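## Task

Take the yellow sponge that lies on the desk and set it on the top of the low shelf below the blue sign. The sponge must rest there by itself at the end, not held up by the robot, and the robot must not tip over or be left leaning.

## Robot and tools

ROBOT. A wheeled base with a central column, a tilting head and two six-joint arms, each ending in a two-finger gripper. Folded, it measures 0.73 m long, 0.62 m wide and 1.88 m tall, and its front sits 0.40 m ahead of the column. The base drives forward and backward and turns in place. It cannot move sideways. Loose objects may occasionally be nudged by something outside the robot's control.

FRAMES. Base frame: origin on the floor under the column, midway between the drive wheels; x forward, y left, z up, in metres. left_hand and right_hand are reported in this frame as the point where the fingers meet; the fingertips reach 8 mm past it. The hand's z axis runs along the fingers and its y axis across the opening. Odometry frame: where the base frame was when the scene began. base_odometry is counted from wheel turns, so slipping looks like travel. Heading is in radians, positive to the left, between -3.142 and 3.142.

execute_actions. Argument actions is a list holding zero or one action. An empty list only reports state and images. One action may contain:
- base: exactly one key. translate_m is a relative drive in metres from where the base now stands, -3 to 3, positive forward. rotate_rad is a relative in-place turn in radians, -3.2 to 3.2, positive counter-clockwise seen from above.
- joints: absolute targets keyed by joint name, each arm separate. Angles in radians: head_tilt_rad -0.61 to 1.308 (0 about level, positive tilts down); for each of left_ and right_: joint1_rad -2.879 to 2.879, joint2_rad 0 to 3.141, joint3_rad 0 to 3.019, joint4_rad -1.692 to 1.57, joint5_rad -1.57 to 1.57 (positive swings the hand to the robot's right), joint6_rad -2.094 to 2.094 (positive rolls clockwise seen from behind). left_gripper_m and right_gripper_m are the fingertip gap in metres, 0 to 0.093.
- speeds: optional caps for this action only, translate_m 0.05 to 0.8 m/s, rotate_rad 0.1 to 1 rad/s (the top values are the defaults). They do not slow the arms.
A base move needing more than 8.667 s, any action longer than 15 s, an unknown key or a value out of range is rejected and nothing moves. Argument cameras lists cam_head_left, cam_head_right, cam_left_wrist, cam_right_wrist, nav_camera, or all; omitted or null gives all, [] gives none.

wait: seconds, 0 to 10; commands nothing and returns state and images. zoom_image: camera plus region [x0, y0, x1, y1] in pixels of that camera's latest full image, top-left origin, at most 504 by 504. Head and nav images are 896x504, wrist images 616x616 fisheye. finished_scene: scene, the number of the current scene; it is final and reports success.

ARM GEOMETRY (approximate). With left_joint1_rad at -1.57 (right arm: 1.57) and joints 5 and 6 at 0, the arm stays in a vertical plane pointing forward, 0.23 m to the side of the column. Let a = joint2 - 0.35, b = 1.05 + joint2 - joint3, c = b - joint4; c = 1.57 means fingers straight down. The hand is then about 0.12 + 0.39 sin a + 0.38 cos b + 0.25 cos c m ahead and 1.46 + 0.39 cos a - 0.38 sin b - 0.25 sin c m up. Joints 2, 3, 4 = 0.93, 0.78, 0.14 give roughly 0.60 m ahead, 1.21 m up. The real hand usually ends a few cm lower and nearer the column; trust the reported hand position. Reach is about 1 m from the shoulder and no lower than 0.47 m, so the floor is out of reach. A light object like a sponge can be carried with fingers down out to about 0.6 m ahead between 0.65 and 1.6 m up.

GRIPPING. Fingers are 7 cm long; the hand body is 10 cm wide and 7 cm thick, and the wrist camera sticks out 11 cm on one side. To grasp, command an opening smaller than the object; off_target is then expected. A reported gap staying at least 0.002 m above its target means something is held. Joint moves under about 0.03 rad (0.08 for joints 2 and 3) may not happen. For gentle contact, step about 0.05 rad per call from your previous target.

RESULTS. base_status and joint_status describe how the last accepted action ended: done, off_target, contact_stop (base only, a wheel stalled), time_out, not_followed (a safety check withheld an arm's targets because of self, other-arm or obstacle collision; back the moved joints off by at least 0.05 rad, or move the other arm, or drive away). on_its_own reports things not commanded this call; held at is a target, not a position. turned_by_wheels versus turned_by_imu differing by over about 4% and 0.05 rad means a bump or slip, and the heading is off by that gap. base_tilt is in degrees, forward and right positive. wheel_motors_off = 1 means the wheels are disabled for 2 s after about 3 s of hard pushing. motor_effort lists left_wheel and right_wheel in percent, positive forward. Joint torques are raw and offset. A reported stop cancels your later motion calls in that reply. Omitted joints may still be driving to old targets.

AVOID. After contact_stop, back up 0.05 m before turning or retrying; do the same if the base leans back (forward tilt drops 0.5 degrees or more) or a tabletop catches the column. A blocked arm keeps pushing and heats; relieve it by sending back its reported positions. MOTOR HOT appears from 85 °C; at 100 °C the arm goes limp and drops what it holds. Never let the arms collide or press on each other, especially near the centre line. Do not drop or fling the sponge, knock things over, or tip the robot. The robot holds its last command while you think, so keep replies short. Faster robot motion is better.

Each tool is called as name(argument=value, ...), one argument or row to a line, values as JSON.

## Session

I'll start by looking at the current state and images.

execute_actions(
  actions=[],
)

Scene clock: 0.00 s.
Joint torques (N m, as the arm reports them, + toward a larger angle): no reading
base_odometry: x=+0.000 y=+0.000 heading=+0.000 (m, m, rad; odometry frame)
turned_by_wheels: +0.000 (rad since the last result)
turned_by_imu: +0.000 (rad since the last result)
base_tilt: forward=-0.2 right=+0.1 (deg)
base_status: not commanded
joint_positions: head_tilt_rad=+0.877 left_joint1_rad=-1.561 left_joint2_rad=+0.863 left_joint3_rad=+0.413 left_joint4_rad=-0.971 left_joint5_rad=-0.046 left_joint6_rad=-0.094 left_gripper_m=+0.095 right_joint1_rad=+1.577 right_joint2_rad=+0.914 right_joint3_rad=+0.367 right_joint4_rad=-0.910 right_joint5_rad=-0.005 right_joint6_rad=+0.063 right_gripper_m=+0.094
joint_status: not commanded
wheel_motors_off: 0
motor_effort: left_wheel=+3 right_wheel=-1 (%)
left_hand: x=+0.1503 y=+0.2344 z=+1.2567 quat_wxyz=(+0.432, +0.036, -0.900, -0.044) (m; base frame)
right_hand: x=+0.1243 y=-0.2234 z=+1.2526 quat_wxyz=(+0.450, -0.026, -0.893, +0.010) (m; base frame)
pictures: cam_head_left, cam_head_right, cam_left_wrist, cam_right_wrist, nav_camera
Images, in order (width x height): cam_head_left 896x504, cam_head_right 896x504, cam_left_wrist 616x616, cam_right_wrist 616x616, nav_camera 896x504.

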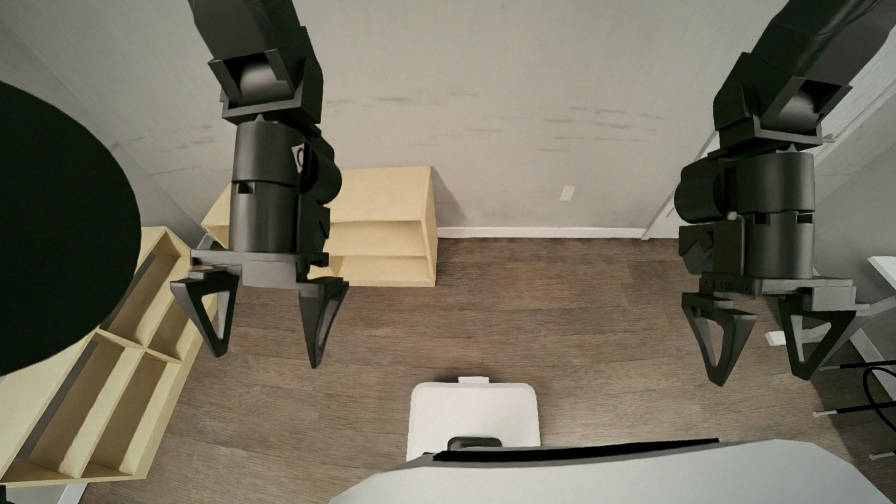

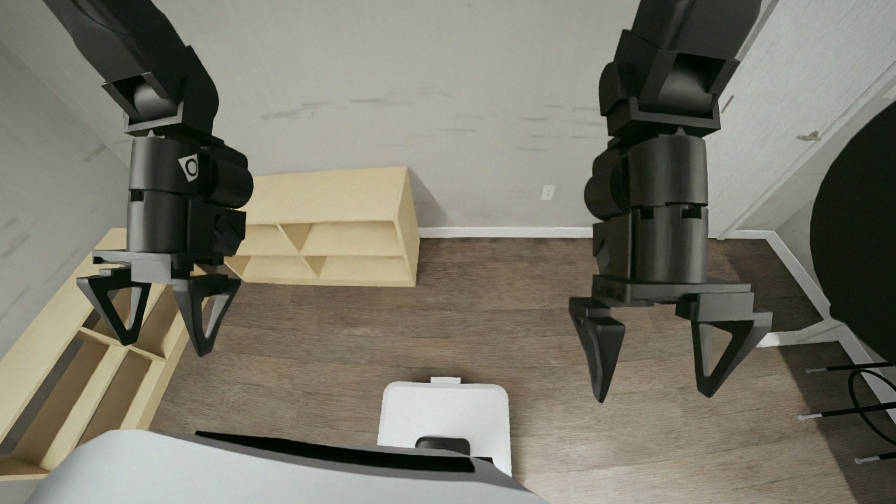

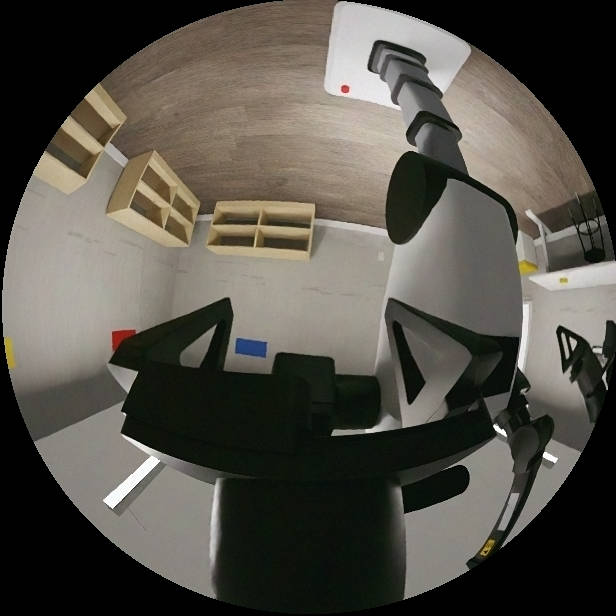

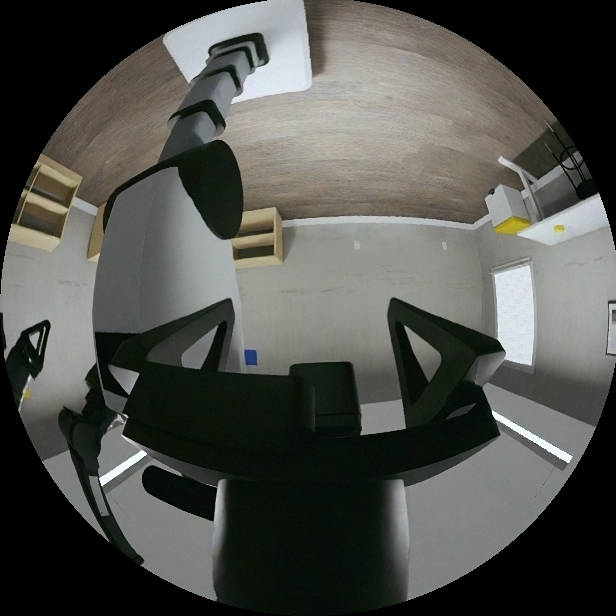

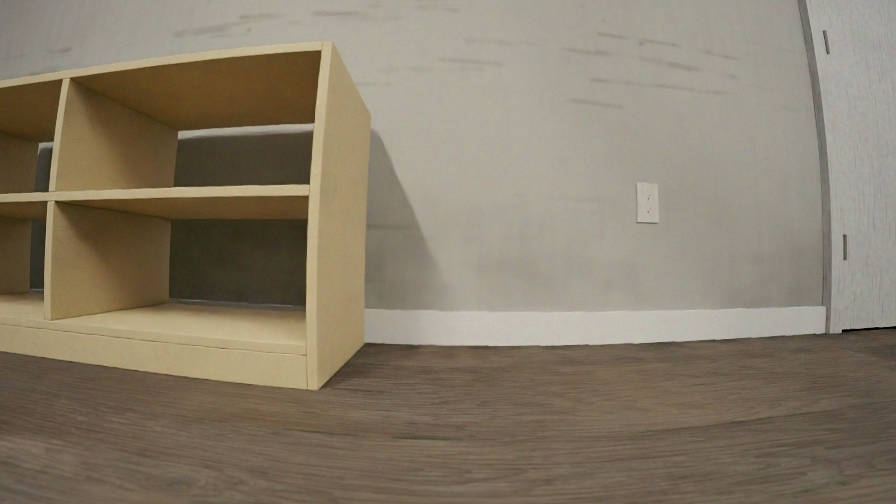

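execute_actions(
  actions=[
    {"base": {"rotate_rad": -1.57}, "joints": {"head_tilt_rad": 0.6}},
  ],
)

Scene clock: 8.70 s.
Joint torques (N m, as the arm reports them, + toward a larger angle): left_arm=[-0.57 -7.27 -0.81 -1.16 -0.06 -0.15] | right_arm=[-0.09 -7.15 -1.33 -1.28  0.02  0.08]
base_odometry: x=+0.000 y=+0.000 heading=-1.569 (m, m, rad; odometry frame)
turned_by_wheels: -1.569 (rad since the last result)
turned_by_imu: -1.568 (rad since the last result)
base_tilt: forward=-0.2 right=+0.1 (deg)
base_status: done
joint_positions: head_tilt_rad=+0.618 left_joint1_rad=-1.561 left_joint2_rad=+0.863 left_joint3_rad=+0.413 left_joint4_rad=-0.971 left_joint5_rad=-0.046 left_joint6_rad=-0.094 left_gripper_m=+0.095 right_joint1_rad=+1.577 right_joint2_rad=+0.914 right_joint3_rad=+0.367 right_joint4_rad=-0.910 right_joint5_rad=-0.005 right_joint6_rad=+0.063 right_gripper_m=+0.094
joint_status: all done
wheel_motors_off: 0
motor_effort: left_wheel=+2(42) right_wheel=-2(34) (%)
left_hand: x=+0.1503 y=+0.2344 z=+1.2567 quat_wxyz=(+0.432, +0.036, -0.900, -0.044) (m; base frame)
right_hand: x=+0.1243 y=-0.2234 z=+1.2526 quat_wxyz=(+0.450, -0.026, -0.893, +0.010) (m; base frame)
pictures: cam_head_left, cam_head_right, cam_left_wrist, cam_right_wrist, nav_camera
Images, in order (width x height): cam_head_left 896x504, cam_head_right 896x504, cam_left_wrist 616x616, cam_right_wrist 616x616, nav_camera 896x504.

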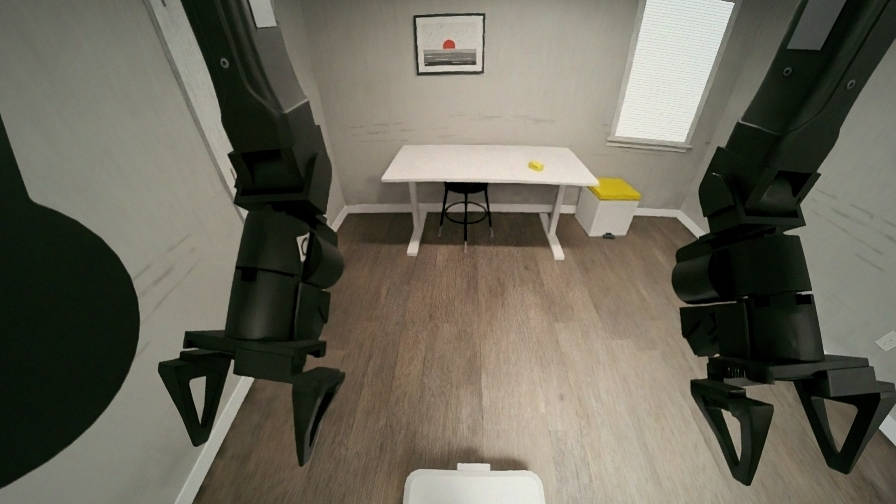

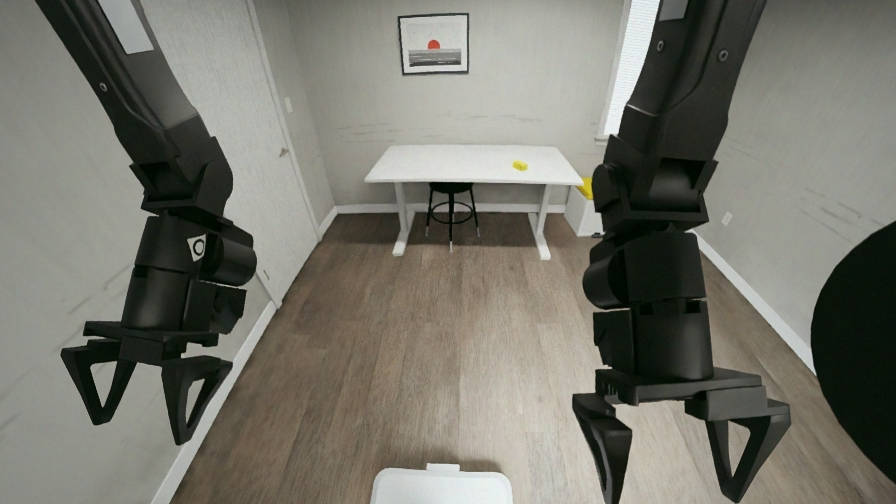

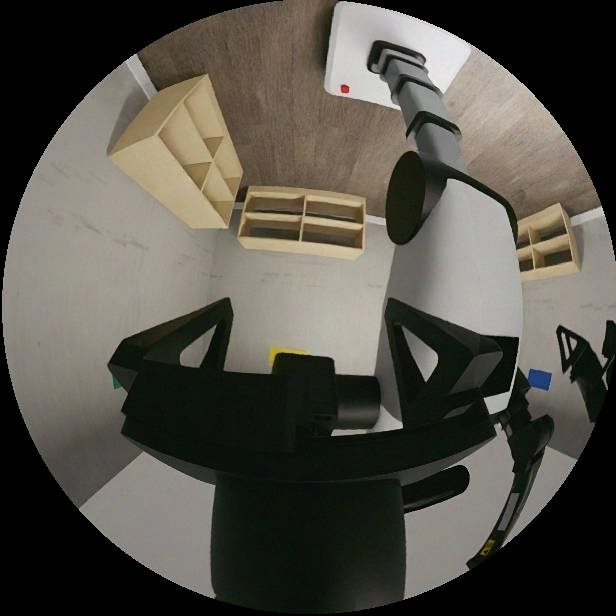

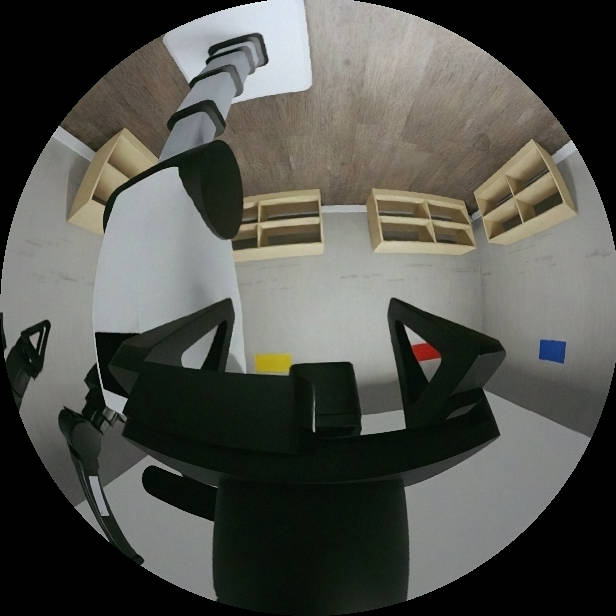

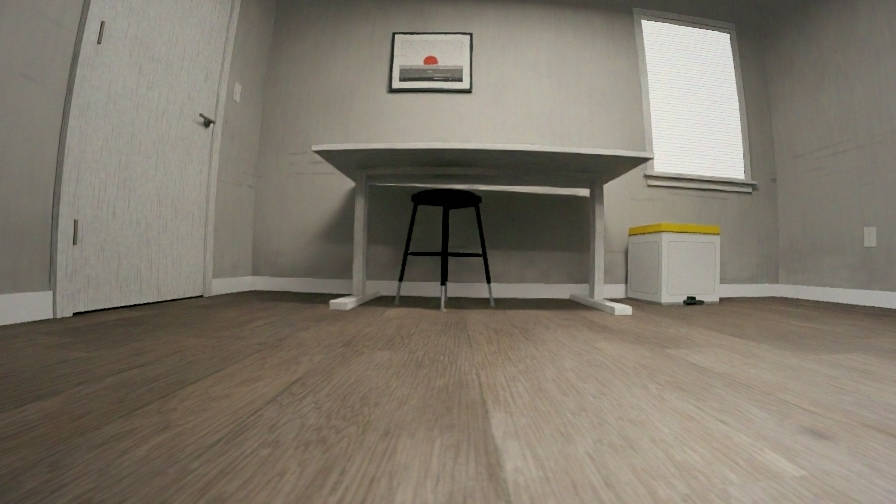

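zoom_image(
  camera="cam_head_left",
  region=[360, 120, 660, 280],
)

zoom_image(
  camera="cam_head_right",
  region=[340, 120, 640, 280],
)

Region (360, 120, 660, 280) of cam_head_left's 896x504 image, scaled by 1.680, with more detail than that image has; it fills the top 269 rows of this view, and the rest is white.

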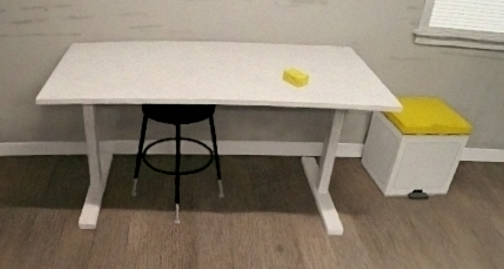

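Region (340, 120, 640, 280) of cam_head_right's 896x504 image, scaled by 1.680, with more detail than that image has; it fills the top 269 rows of this view, and the rest is white.

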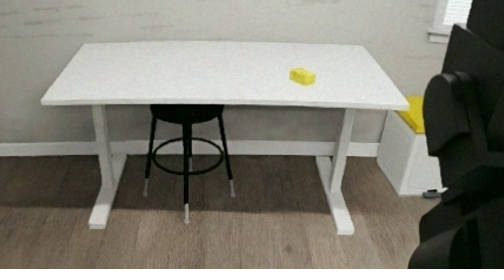

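execute_actions(
  actions=[
    {"base": {"rotate_rad": -0.18}, "joints": {"head_tilt_rad": 0.8, "right_joint1_rad": 1.57, "right_joint2_rad": 1.6, "right_joint3_rad": 1.47, "right_joint4_rad": -0.25, "right_joint5_rad": 0.0, "right_joint6_rad": 0.0}},
  ],
  cameras=["cam_head_left"],
)

execute_actions(
  actions=[
    {"base": {"translate_m": 1.3}},
  ],
)

Scene clock: 87.33 s.
Joint torques (N m, as the arm reports them, + toward a larger angle): left_arm=[-0.66 -7.35 -0.73 -1.17 -0.05 -0.14] | right_arm=[ -0.7  -21.72   3.41   1.15   0.06   0.  ]
base_odometry: x=+0.000 y=+0.000 heading=-1.748 (m, m, rad; odometry frame)
turned_by_wheels: -0.179 (rad since the last result)
turned_by_imu: -0.180 (rad since the last result)
base_tilt: forward=-0.2 right=+0.1 (deg)
base_status: done
joint_positions: head_tilt_rad=+0.802 left_joint1_rad=-1.561 left_joint2_rad=+0.863 left_joint3_rad=+0.413 left_joint4_rad=-0.971 left_joint5_rad=-0.046 left_joint6_rad=-0.094 left_gripper_m=+0.095 right_joint1_rad=+1.577 right_joint2_rad=+1.599 right_joint3_rad=+1.469 right_joint4_rad=-0.261 right_joint5_rad=-0.002 right_joint6_rad=+0.008 right_gripper_m=+0.094
joint_status: all done
wheel_motors_off: 0
motor_effort: left_wheel=+5(27) right_wheel=-5(24) (%)
left_hand: x=+0.1503 y=+0.2344 z=+1.2567 quat_wxyz=(+0.432, +0.036, -0.900, -0.044) (m; base frame)
right_hand: x=+0.6684 y=-0.2211 z=+0.9802 quat_wxyz=(-0.066, -0.003, -0.998, -0.004) (m; base frame)
pictures: cam_head_left
Images, in order (width x height): cam_head_left 896x504.

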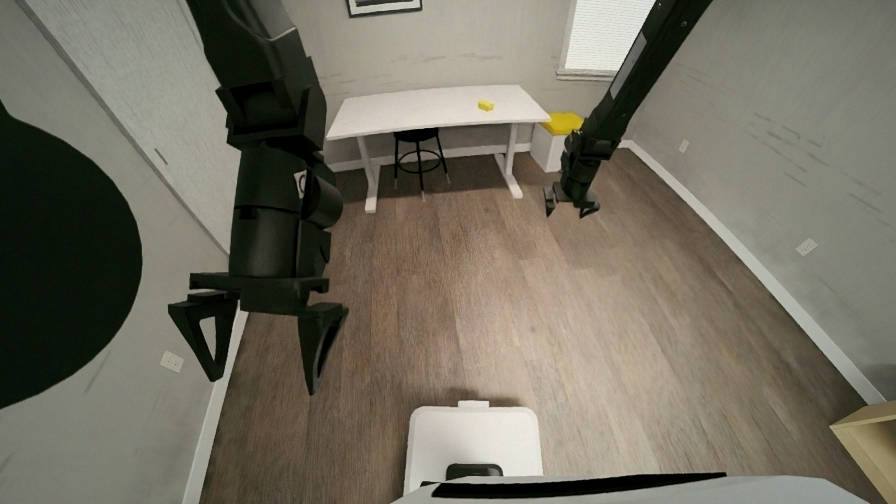

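Scene clock: 90.93 s.
Joint torques (N m, as the arm reports them, + toward a larger angle): left_arm=[-0.54 -7.32 -0.79 -1.15 -0.05 -0.15] | right_arm=[ -0.66 -21.67   3.63   1.13   0.05  -0.01]
base_odometry: x=-0.230 y=-1.280 heading=-1.749 (m, m, rad; odometry frame)
turned_by_wheels: +0.000 (rad since the last result)
turned_by_imu: -0.001 (rad since the last result)
base_tilt: forward=-0.2 right=+0.1 (deg)
base_status: done
joint_positions: head_tilt_rad=+0.803 left_joint1_rad=-1.561 left_joint2_rad=+0.863 left_joint3_rad=+0.414 left_joint4_rad=-0.971 left_joint5_rad=-0.046 left_joint6_rad=-0.094 left_gripper_m=+0.095 right_joint1_rad=+1.577 right_joint2_rad=+1.599 right_joint3_rad=+1.465 right_joint4_rad=-0.261 right_joint5_rad=-0.002 right_joint6_rad=+0.008 right_gripper_m=+0.094
joint_status: not commanded
wheel_motors_off: 0
motor_effort: left_wheel=-1(53) right_wheel=+0(42) (%)
left_hand: x=+0.1505 y=+0.2344 z=+1.2567 quat_wxyz=(+0.432, +0.036, -0.900, -0.044) (m; base frame)
right_hand: x=+0.6662 y=-0.2211 z=+0.9795 quat_wxyz=(-0.065, -0.003, -0.998, -0.004) (m; base frame)
pictures: cam_head_left, cam_head_right, cam_left_wrist, cam_right_wrist, nav_camera
Images, in order (width x height): cam_head_left 896x504, cam_head_right 896x504, cam_left_wrist 616x616, cam_right_wrist 616x616, nav_camera 896x504.

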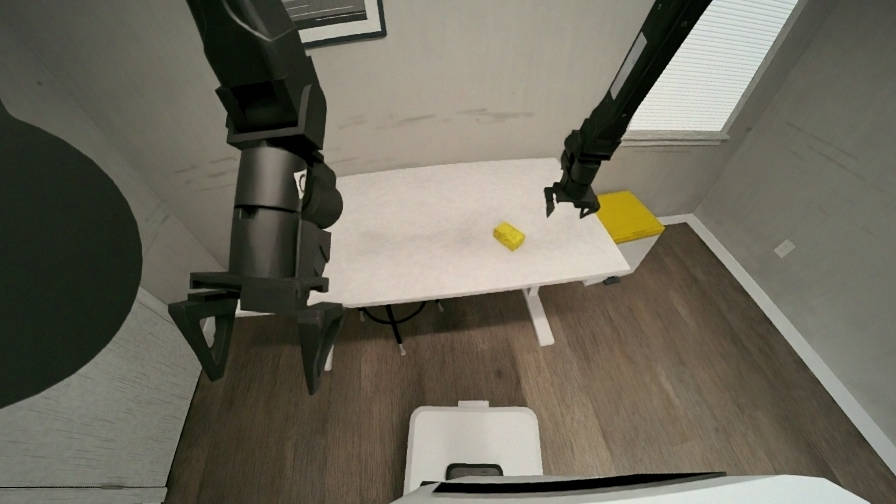

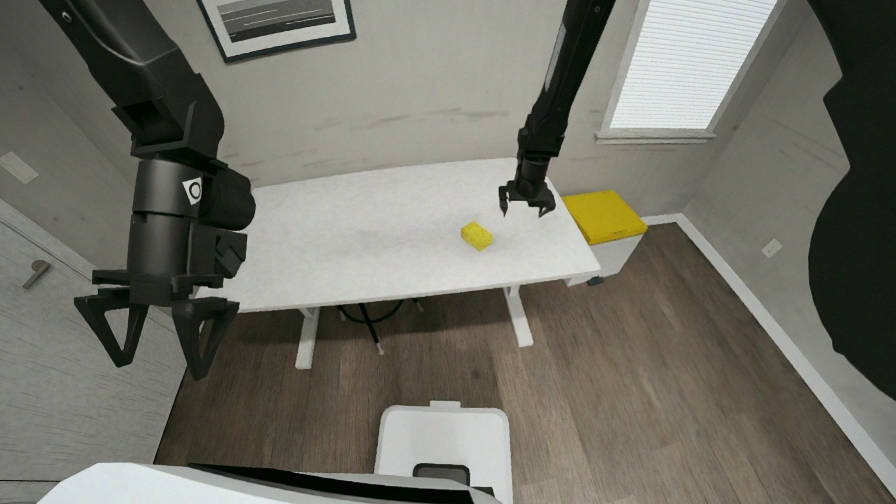

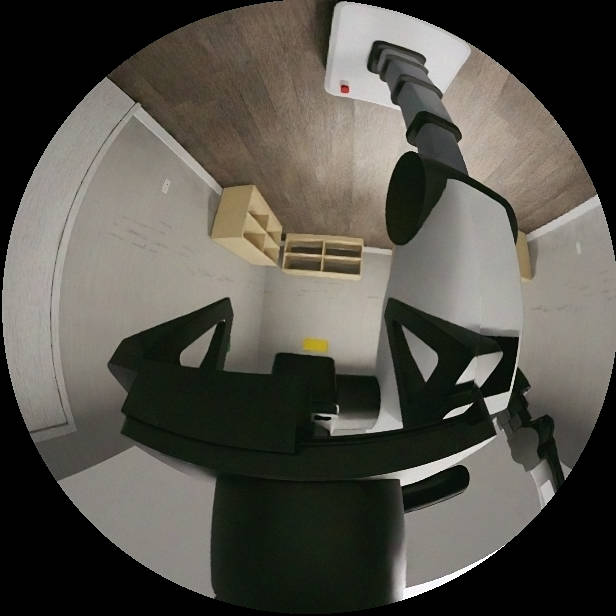

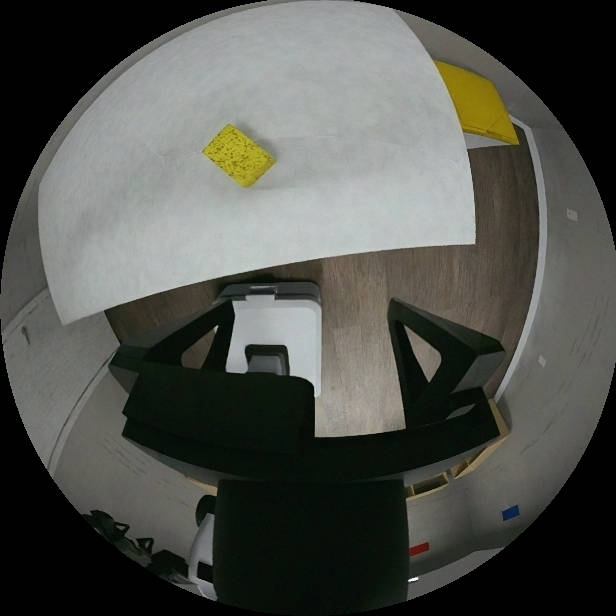

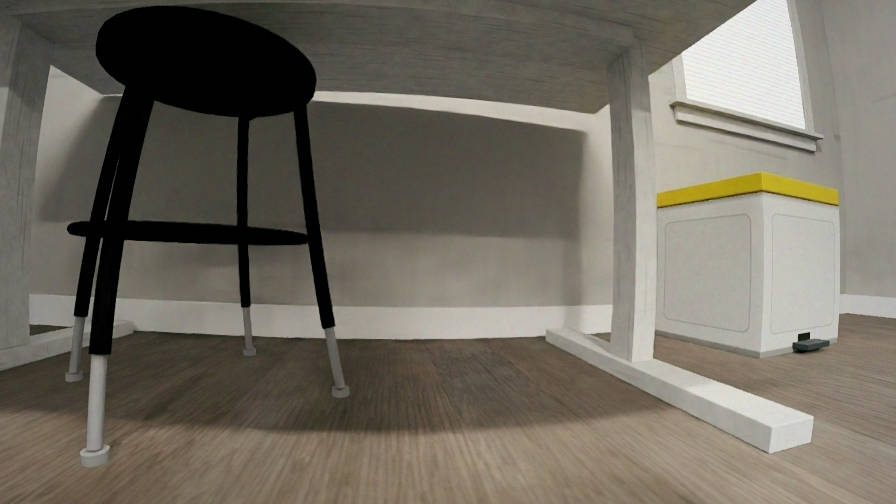

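zoom_image(
  camera="cam_head_left",
  region=[460, 160, 640, 300],
)

zoom_image(
  camera="cam_head_right",
  region=[430, 160, 610, 300],
)

zoom_image(
  camera="cam_right_wrist",
  region=[150, 80, 450, 340],
)

Region (460, 160, 640, 300) of cam_head_left's 896x504 image, scaled by 2.800, with more detail than that image has.

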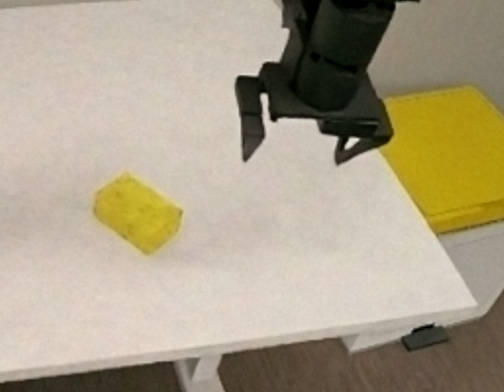

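Region (430, 160, 610, 300) of cam_head_right's 896x504 image, scaled by 2.800, with more detail than that image has.

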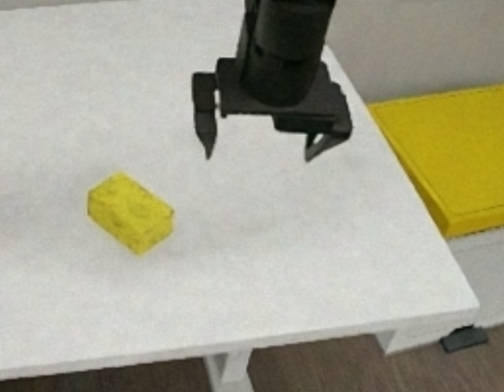

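Region (150, 80, 450, 340) of cam_right_wrist's 616x616 image, scaled by 1.680, with more detail than that image has; it fills the top 437 rows of this view, and the rest is white.

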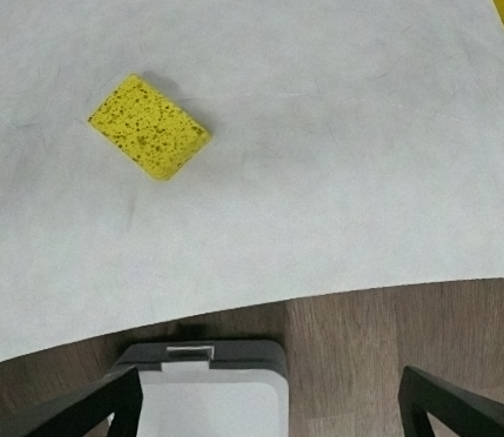

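execute_actions(
  actions=[
    {"base": {"translate_m": 0.14}, "joints": {"right_joint1_rad": 1.686, "right_joint2_rad": 2.0, "right_joint3_rad": 1.95, "right_joint4_rad": -0.446, "right_joint5_rad": 0.0, "right_joint6_rad": -0.64}},
  ],
  cameras=["cam_head_left", "cam_head_right", "cam_right_wrist"],
)

Scene clock: 212.60 s.
Joint torques (N m, as the arm reports them, + toward a larger angle): left_arm=[-0.61 -7.35 -0.75 -1.14 -0.06 -0.15] | right_arm=[  1.29 -23.34   4.52  -0.09  -0.08  -0.03]
base_odometry: x=-0.255 y=-1.417 heading=-1.749 (m, m, rad; odometry frame)
turned_by_wheels: +0.000 (rad since the last result)
turned_by_imu: -0.002 (rad since the last result)
base_tilt: forward=-0.2 right=+0.1 (deg)
base_status: done
joint_positions: head_tilt_rad=+0.803 left_joint1_rad=-1.561 left_joint2_rad=+0.863 left_joint3_rad=+0.413 left_joint4_rad=-0.971 left_joint5_rad=-0.046 left_joint6_rad=-0.094 left_gripper_m=+0.095 right_joint1_rad=+1.698 right_joint2_rad=+2.004 right_joint3_rad=+1.935 right_joint4_rad=-0.433 right_joint5_rad=+0.000 right_joint6_rad=-0.631 right_gripper_m=+0.094
joint_status: all done
wheel_motors_off: 0
motor_effort: left_wheel=+0(33) right_wheel=+0(32) (%)
left_hand: x=+0.1501 y=+0.2344 z=+1.2568 quat_wxyz=(+0.432, +0.036, -0.900, -0.044) (m; base frame)
right_hand: x=+0.6768 y=-0.1191 z=+0.8395 quat_wxyz=(-0.027, +0.339, -0.939, -0.049) (m; base frame)
pictures: cam_head_left, cam_head_right, cam_right_wrist
Images, in order (width x height): cam_head_left 896x504, cam_head_right 896x504, cam_right_wrist 616x616.

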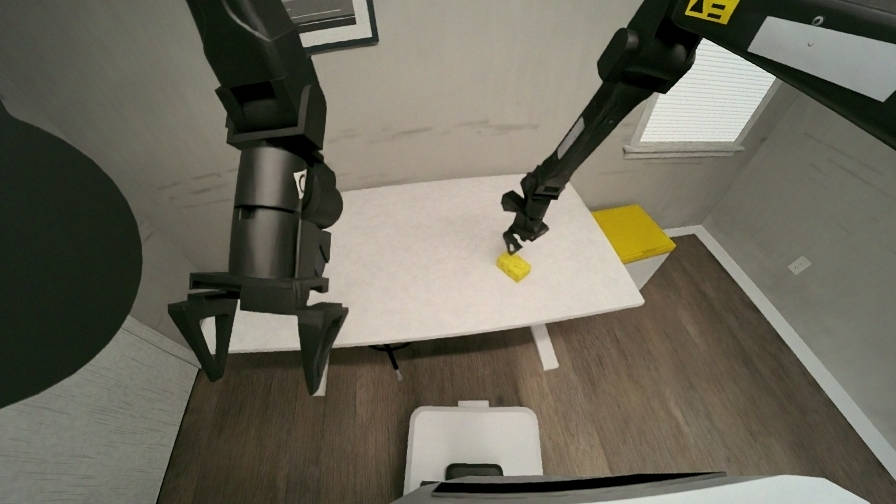

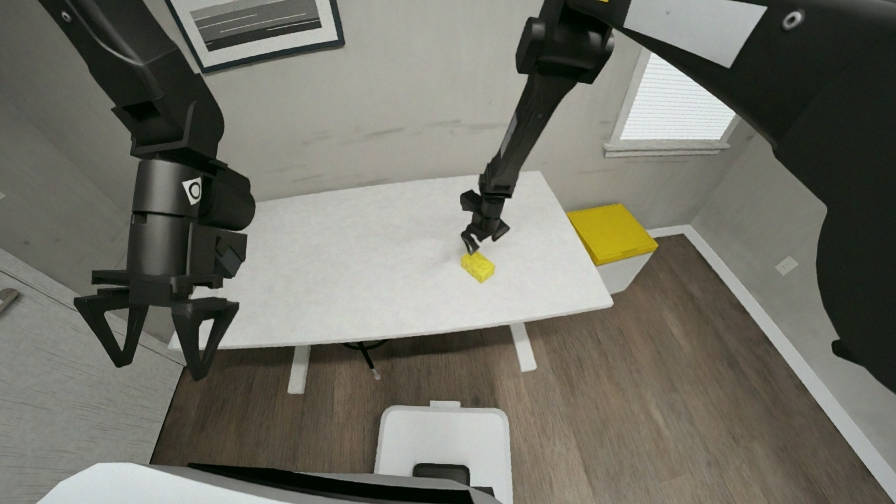

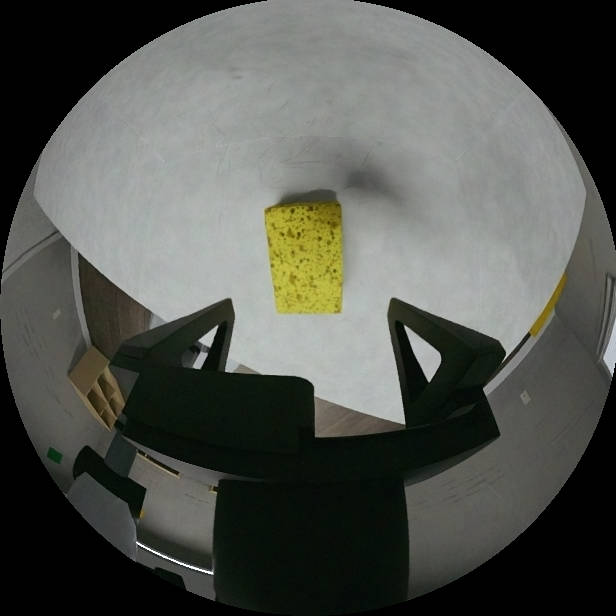

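execute_actions(
  actions=[
    {"joints": {"right_joint2_rad": 2.133, "right_joint3_rad": 2.10, "right_joint4_rad": -0.46, "right_joint6_rad": -0.68}},
  ],
  cameras=["cam_head_left", "cam_right_wrist"],
)

Scene clock: 250.93 s.
Joint torques (N m, as the arm reports them, + toward a larger angle): left_arm=[-0.6  -7.35 -0.79 -1.15 -0.05 -0.15] | right_arm=[  1.5  -23.15   4.95  -0.05  -0.07  -0.02]
base_odometry: x=-0.255 y=-1.417 heading=-1.749 (m, m, rad; odometry frame)
turned_by_wheels: +0.000 (rad since the last result)
turned_by_imu: -0.001 (rad since the last result)
base_tilt: forward=-0.2 right=+0.2 (deg)
base_status: not commanded
joint_positions: head_tilt_rad=+0.803 left_joint1_rad=-1.561 left_joint2_rad=+0.863 left_joint3_rad=+0.413 left_joint4_rad=-0.971 left_joint5_rad=-0.046 left_joint6_rad=-0.094 left_gripper_m=+0.095 right_joint1_rad=+1.698 right_joint2_rad=+2.131 right_joint3_rad=+2.081 right_joint4_rad=-0.447 right_joint5_rad=+0.000 right_joint6_rad=-0.671 right_gripper_m=+0.094
joint_status: all done
wheel_motors_off: 0
motor_effort: left_wheel=+0(0) right_wheel=+0(1) (%)
left_hand: x=+0.1501 y=+0.2344 z=+1.2568 quat_wxyz=(+0.432, +0.036, -0.900, -0.044) (m; base frame)
right_hand: x=+0.6772 y=-0.1141 z=+0.7950 quat_wxyz=(-0.031, +0.358, -0.932, -0.048) (m; base frame)
pictures: cam_head_left, cam_right_wrist
Images, in order (width x height): cam_head_left 896x504, cam_right_wrist 616x616.

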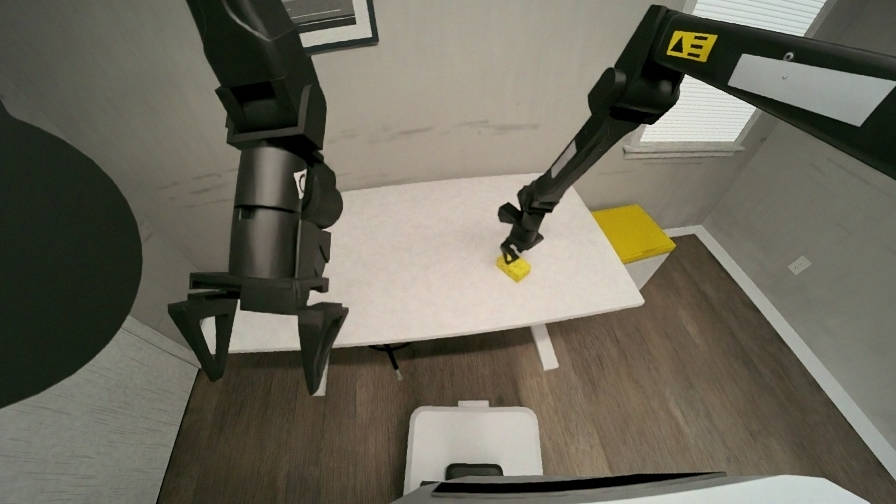

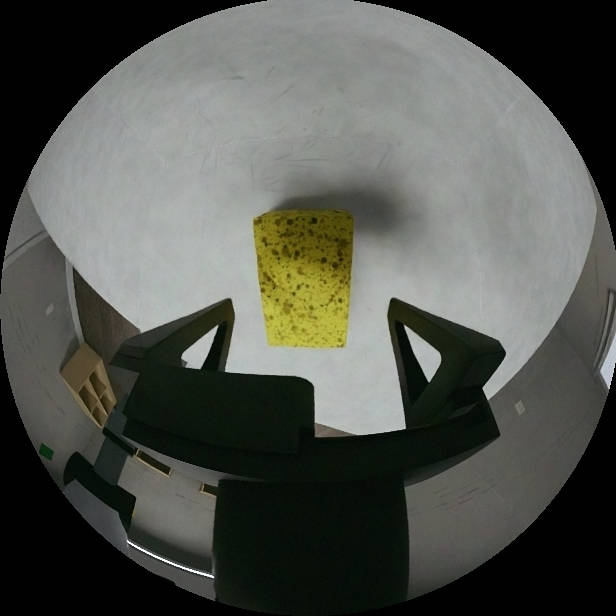

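execute_actions(
  actions=[
    {"joints": {"right_joint2_rad": 2.276, "right_joint3_rad": 2.295, "right_joint4_rad": -0.513}},
  ],
  cameras=["cam_head_left", "cam_right_wrist"],
)

Scene clock: 261.40 s.
Joint torques (N m, as the arm reports them, + toward a larger angle): left_arm=[-0.56 -7.24 -0.76 -1.17 -0.05 -0.15] | right_arm=[  1.66 -22.86   5.78  -0.12  -0.07  -0.03]
base_odometry: x=-0.255 y=-1.417 heading=-1.749 (m, m, rad; odometry frame)
turned_by_wheels: +0.000 (rad since the last result)
turned_by_imu: -0.001 (rad since the last result)
base_tilt: forward=-0.2 right=+0.2 (deg)
base_status: not commanded
joint_positions: head_tilt_rad=+0.803 left_joint1_rad=-1.561 left_joint2_rad=+0.863 left_joint3_rad=+0.413 left_joint4_rad=-0.971 left_joint5_rad=-0.046 left_joint6_rad=-0.094 left_gripper_m=+0.095 right_joint1_rad=+1.698 right_joint2_rad=+2.277 right_joint3_rad=+2.266 right_joint4_rad=-0.499 right_joint5_rad=+0.000 right_joint6_rad=-0.671 right_gripper_m=+0.094
joint_status: all done
wheel_motors_off: 0
motor_effort: left_wheel=+0(0) right_wheel=+0(0) (%)
left_hand: x=+0.1501 y=+0.2344 z=+1.2568 quat_wxyz=(+0.432, +0.036, -0.900, -0.044) (m; base frame)
right_hand: x=+0.6707 y=-0.1093 z=+0.7482 quat_wxyz=(-0.024, +0.358, -0.932, -0.050) (m; base frame)
pictures: cam_head_left, cam_right_wrist
Images, in order (width x height): cam_head_left 896x504, cam_right_wrist 616x616.

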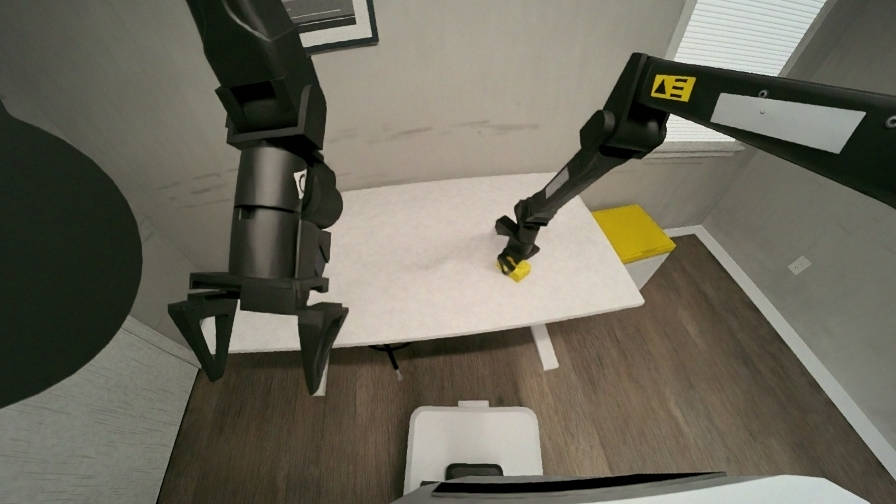

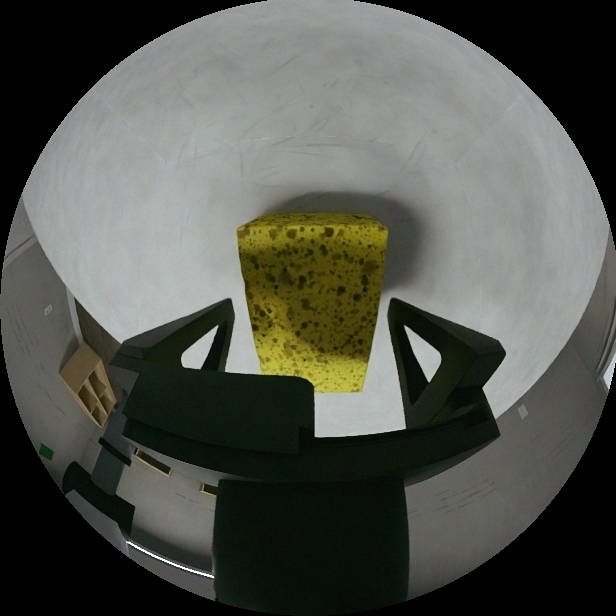

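zoom_image(
  camera="cam_head_left",
  region=[470, 200, 570, 300],
)

Region (470, 200, 570, 300) of cam_head_left's 896x504 image, scaled by 5.040, with more detail than that image has.

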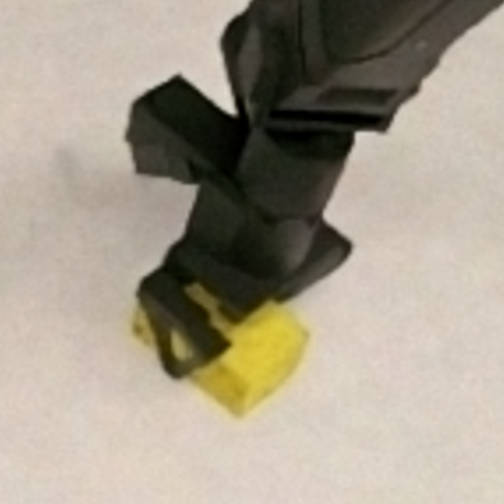

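execute_actions(
  actions=[
    {"joints": {"right_gripper_m": 0.035}},
  ],
  cameras=["cam_right_wrist"],
)

Scene clock: 273.60 s.
Joint torques (N m, as the arm reports them, + toward a larger angle): left_arm=[-0.62 -7.26 -0.81 -1.19 -0.06 -0.15] | right_arm=[  1.66 -22.89   5.8   -0.13  -0.07  -0.02]
base_odometry: x=-0.255 y=-1.417 heading=-1.749 (m, m, rad; odometry frame)
turned_by_wheels: +0.000 (rad since the last result)
turned_by_imu: -0.001 (rad since the last result)
base_tilt: forward=-0.2 right=+0.2 (deg)
base_status: not commanded
joint_positions: head_tilt_rad=+0.803 left_joint1_rad=-1.561 left_joint2_rad=+0.863 left_joint3_rad=+0.413 left_joint4_rad=-0.971 left_joint5_rad=-0.046 left_joint6_rad=-0.094 left_gripper_m=+0.095 right_joint1_rad=+1.698 right_joint2_rad=+2.277 right_joint3_rad=+2.266 right_joint4_rad=-0.499 right_joint5_rad=+0.000 right_joint6_rad=-0.671 right_gripper_m=+0.059
joint_status: right_gripper_m off_target (ended at +0.059, target +0.035)
wheel_motors_off: 0
motor_effort: left_wheel=+0(0) right_wheel=+0(0) (%)
left_hand: x=+0.1501 y=+0.2344 z=+1.2568 quat_wxyz=(+0.432, +0.036, -0.900, -0.044) (m; base frame)
right_hand: x=+0.6707 y=-0.1093 z=+0.7482 quat_wxyz=(-0.024, +0.358, -0.932, -0.050) (m; base frame)
pictures: cam_right_wrist
Images, in order (width x height): cam_right_wrist 616x616.

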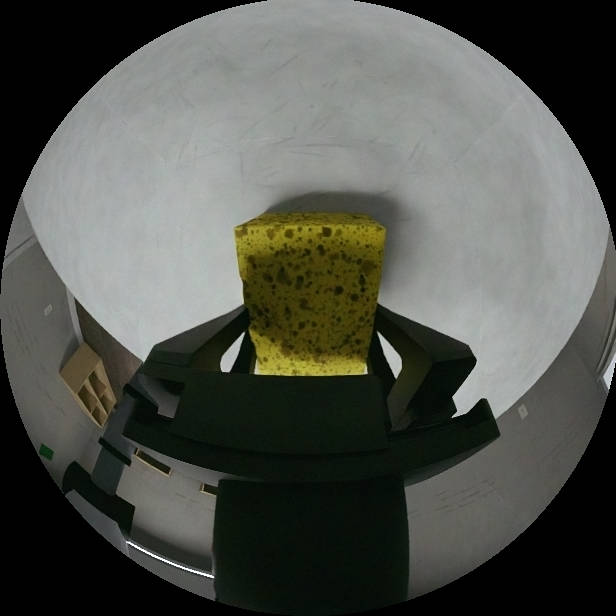

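execute_actions(
  actions=[
    {"joints": {"right_joint2_rad": 2.0, "right_joint3_rad": 1.97, "right_joint4_rad": -0.46}},
  ],
  cameras=["cam_head_left", "cam_right_wrist"],
)

Scene clock: 324.67 s.
Joint torques (N m, as the arm reports them, + toward a larger angle): left_arm=[-0.53 -7.2  -0.78 -1.16 -0.05 -0.14] | right_arm=[  1.27 -22.66   3.88   0.98  -0.07  -0.02]
base_odometry: x=-0.255 y=-1.417 heading=-1.749 (m, m, rad; odometry frame)
turned_by_wheels: +0.000 (rad since the last result)
turned_by_imu: -0.001 (rad since the last result)
base_tilt: forward=-0.2 right=+0.1 (deg)
base_status: not commanded
joint_positions: head_tilt_rad=+0.803 left_joint1_rad=-1.561 left_joint2_rad=+0.863 left_joint3_rad=+0.413 left_joint4_rad=-0.971 left_joint5_rad=-0.046 left_joint6_rad=-0.094 left_gripper_m=+0.095 right_joint1_rad=+1.698 right_joint2_rad=+1.986 right_joint3_rad=+1.970 right_joint4_rad=-0.471 right_joint5_rad=+0.000 right_joint6_rad=-0.671 right_gripper_m=+0.059
joint_status: all done
wheel_motors_off: 0
motor_effort: left_wheel=-1(0) right_wheel=+0(1) (%)
left_hand: x=+0.1501 y=+0.2344 z=+1.2568 quat_wxyz=(+0.432, +0.036, -0.900, -0.044) (m; base frame)
right_hand: x=+0.6994 y=-0.1195 z=+0.8562 quat_wxyz=(-0.036, +0.357, -0.932, -0.047) (m; base frame)
pictures: cam_head_left, cam_right_wrist
Images, in order (width x height): cam_head_left 896x504, cam_right_wrist 616x616.

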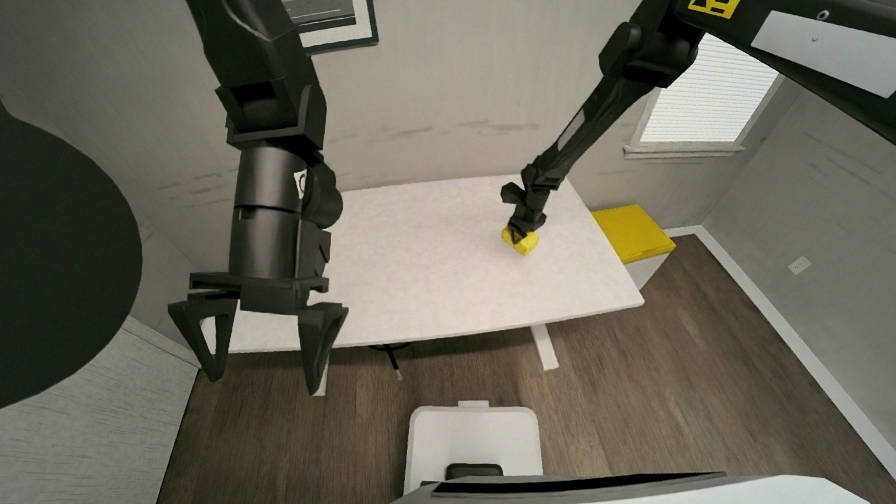

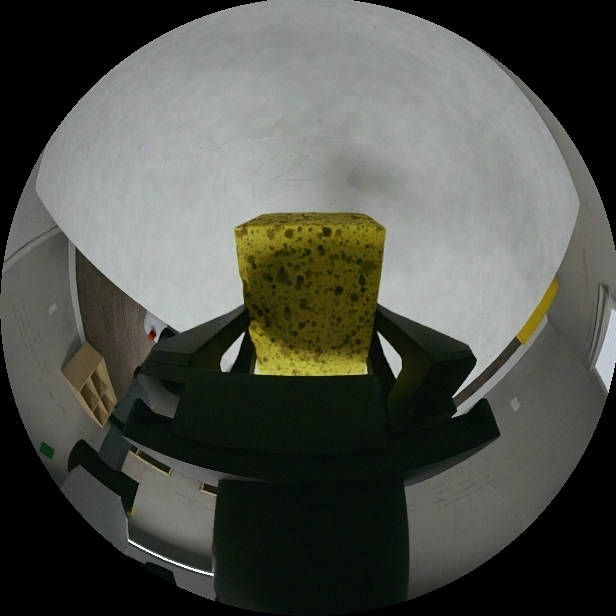

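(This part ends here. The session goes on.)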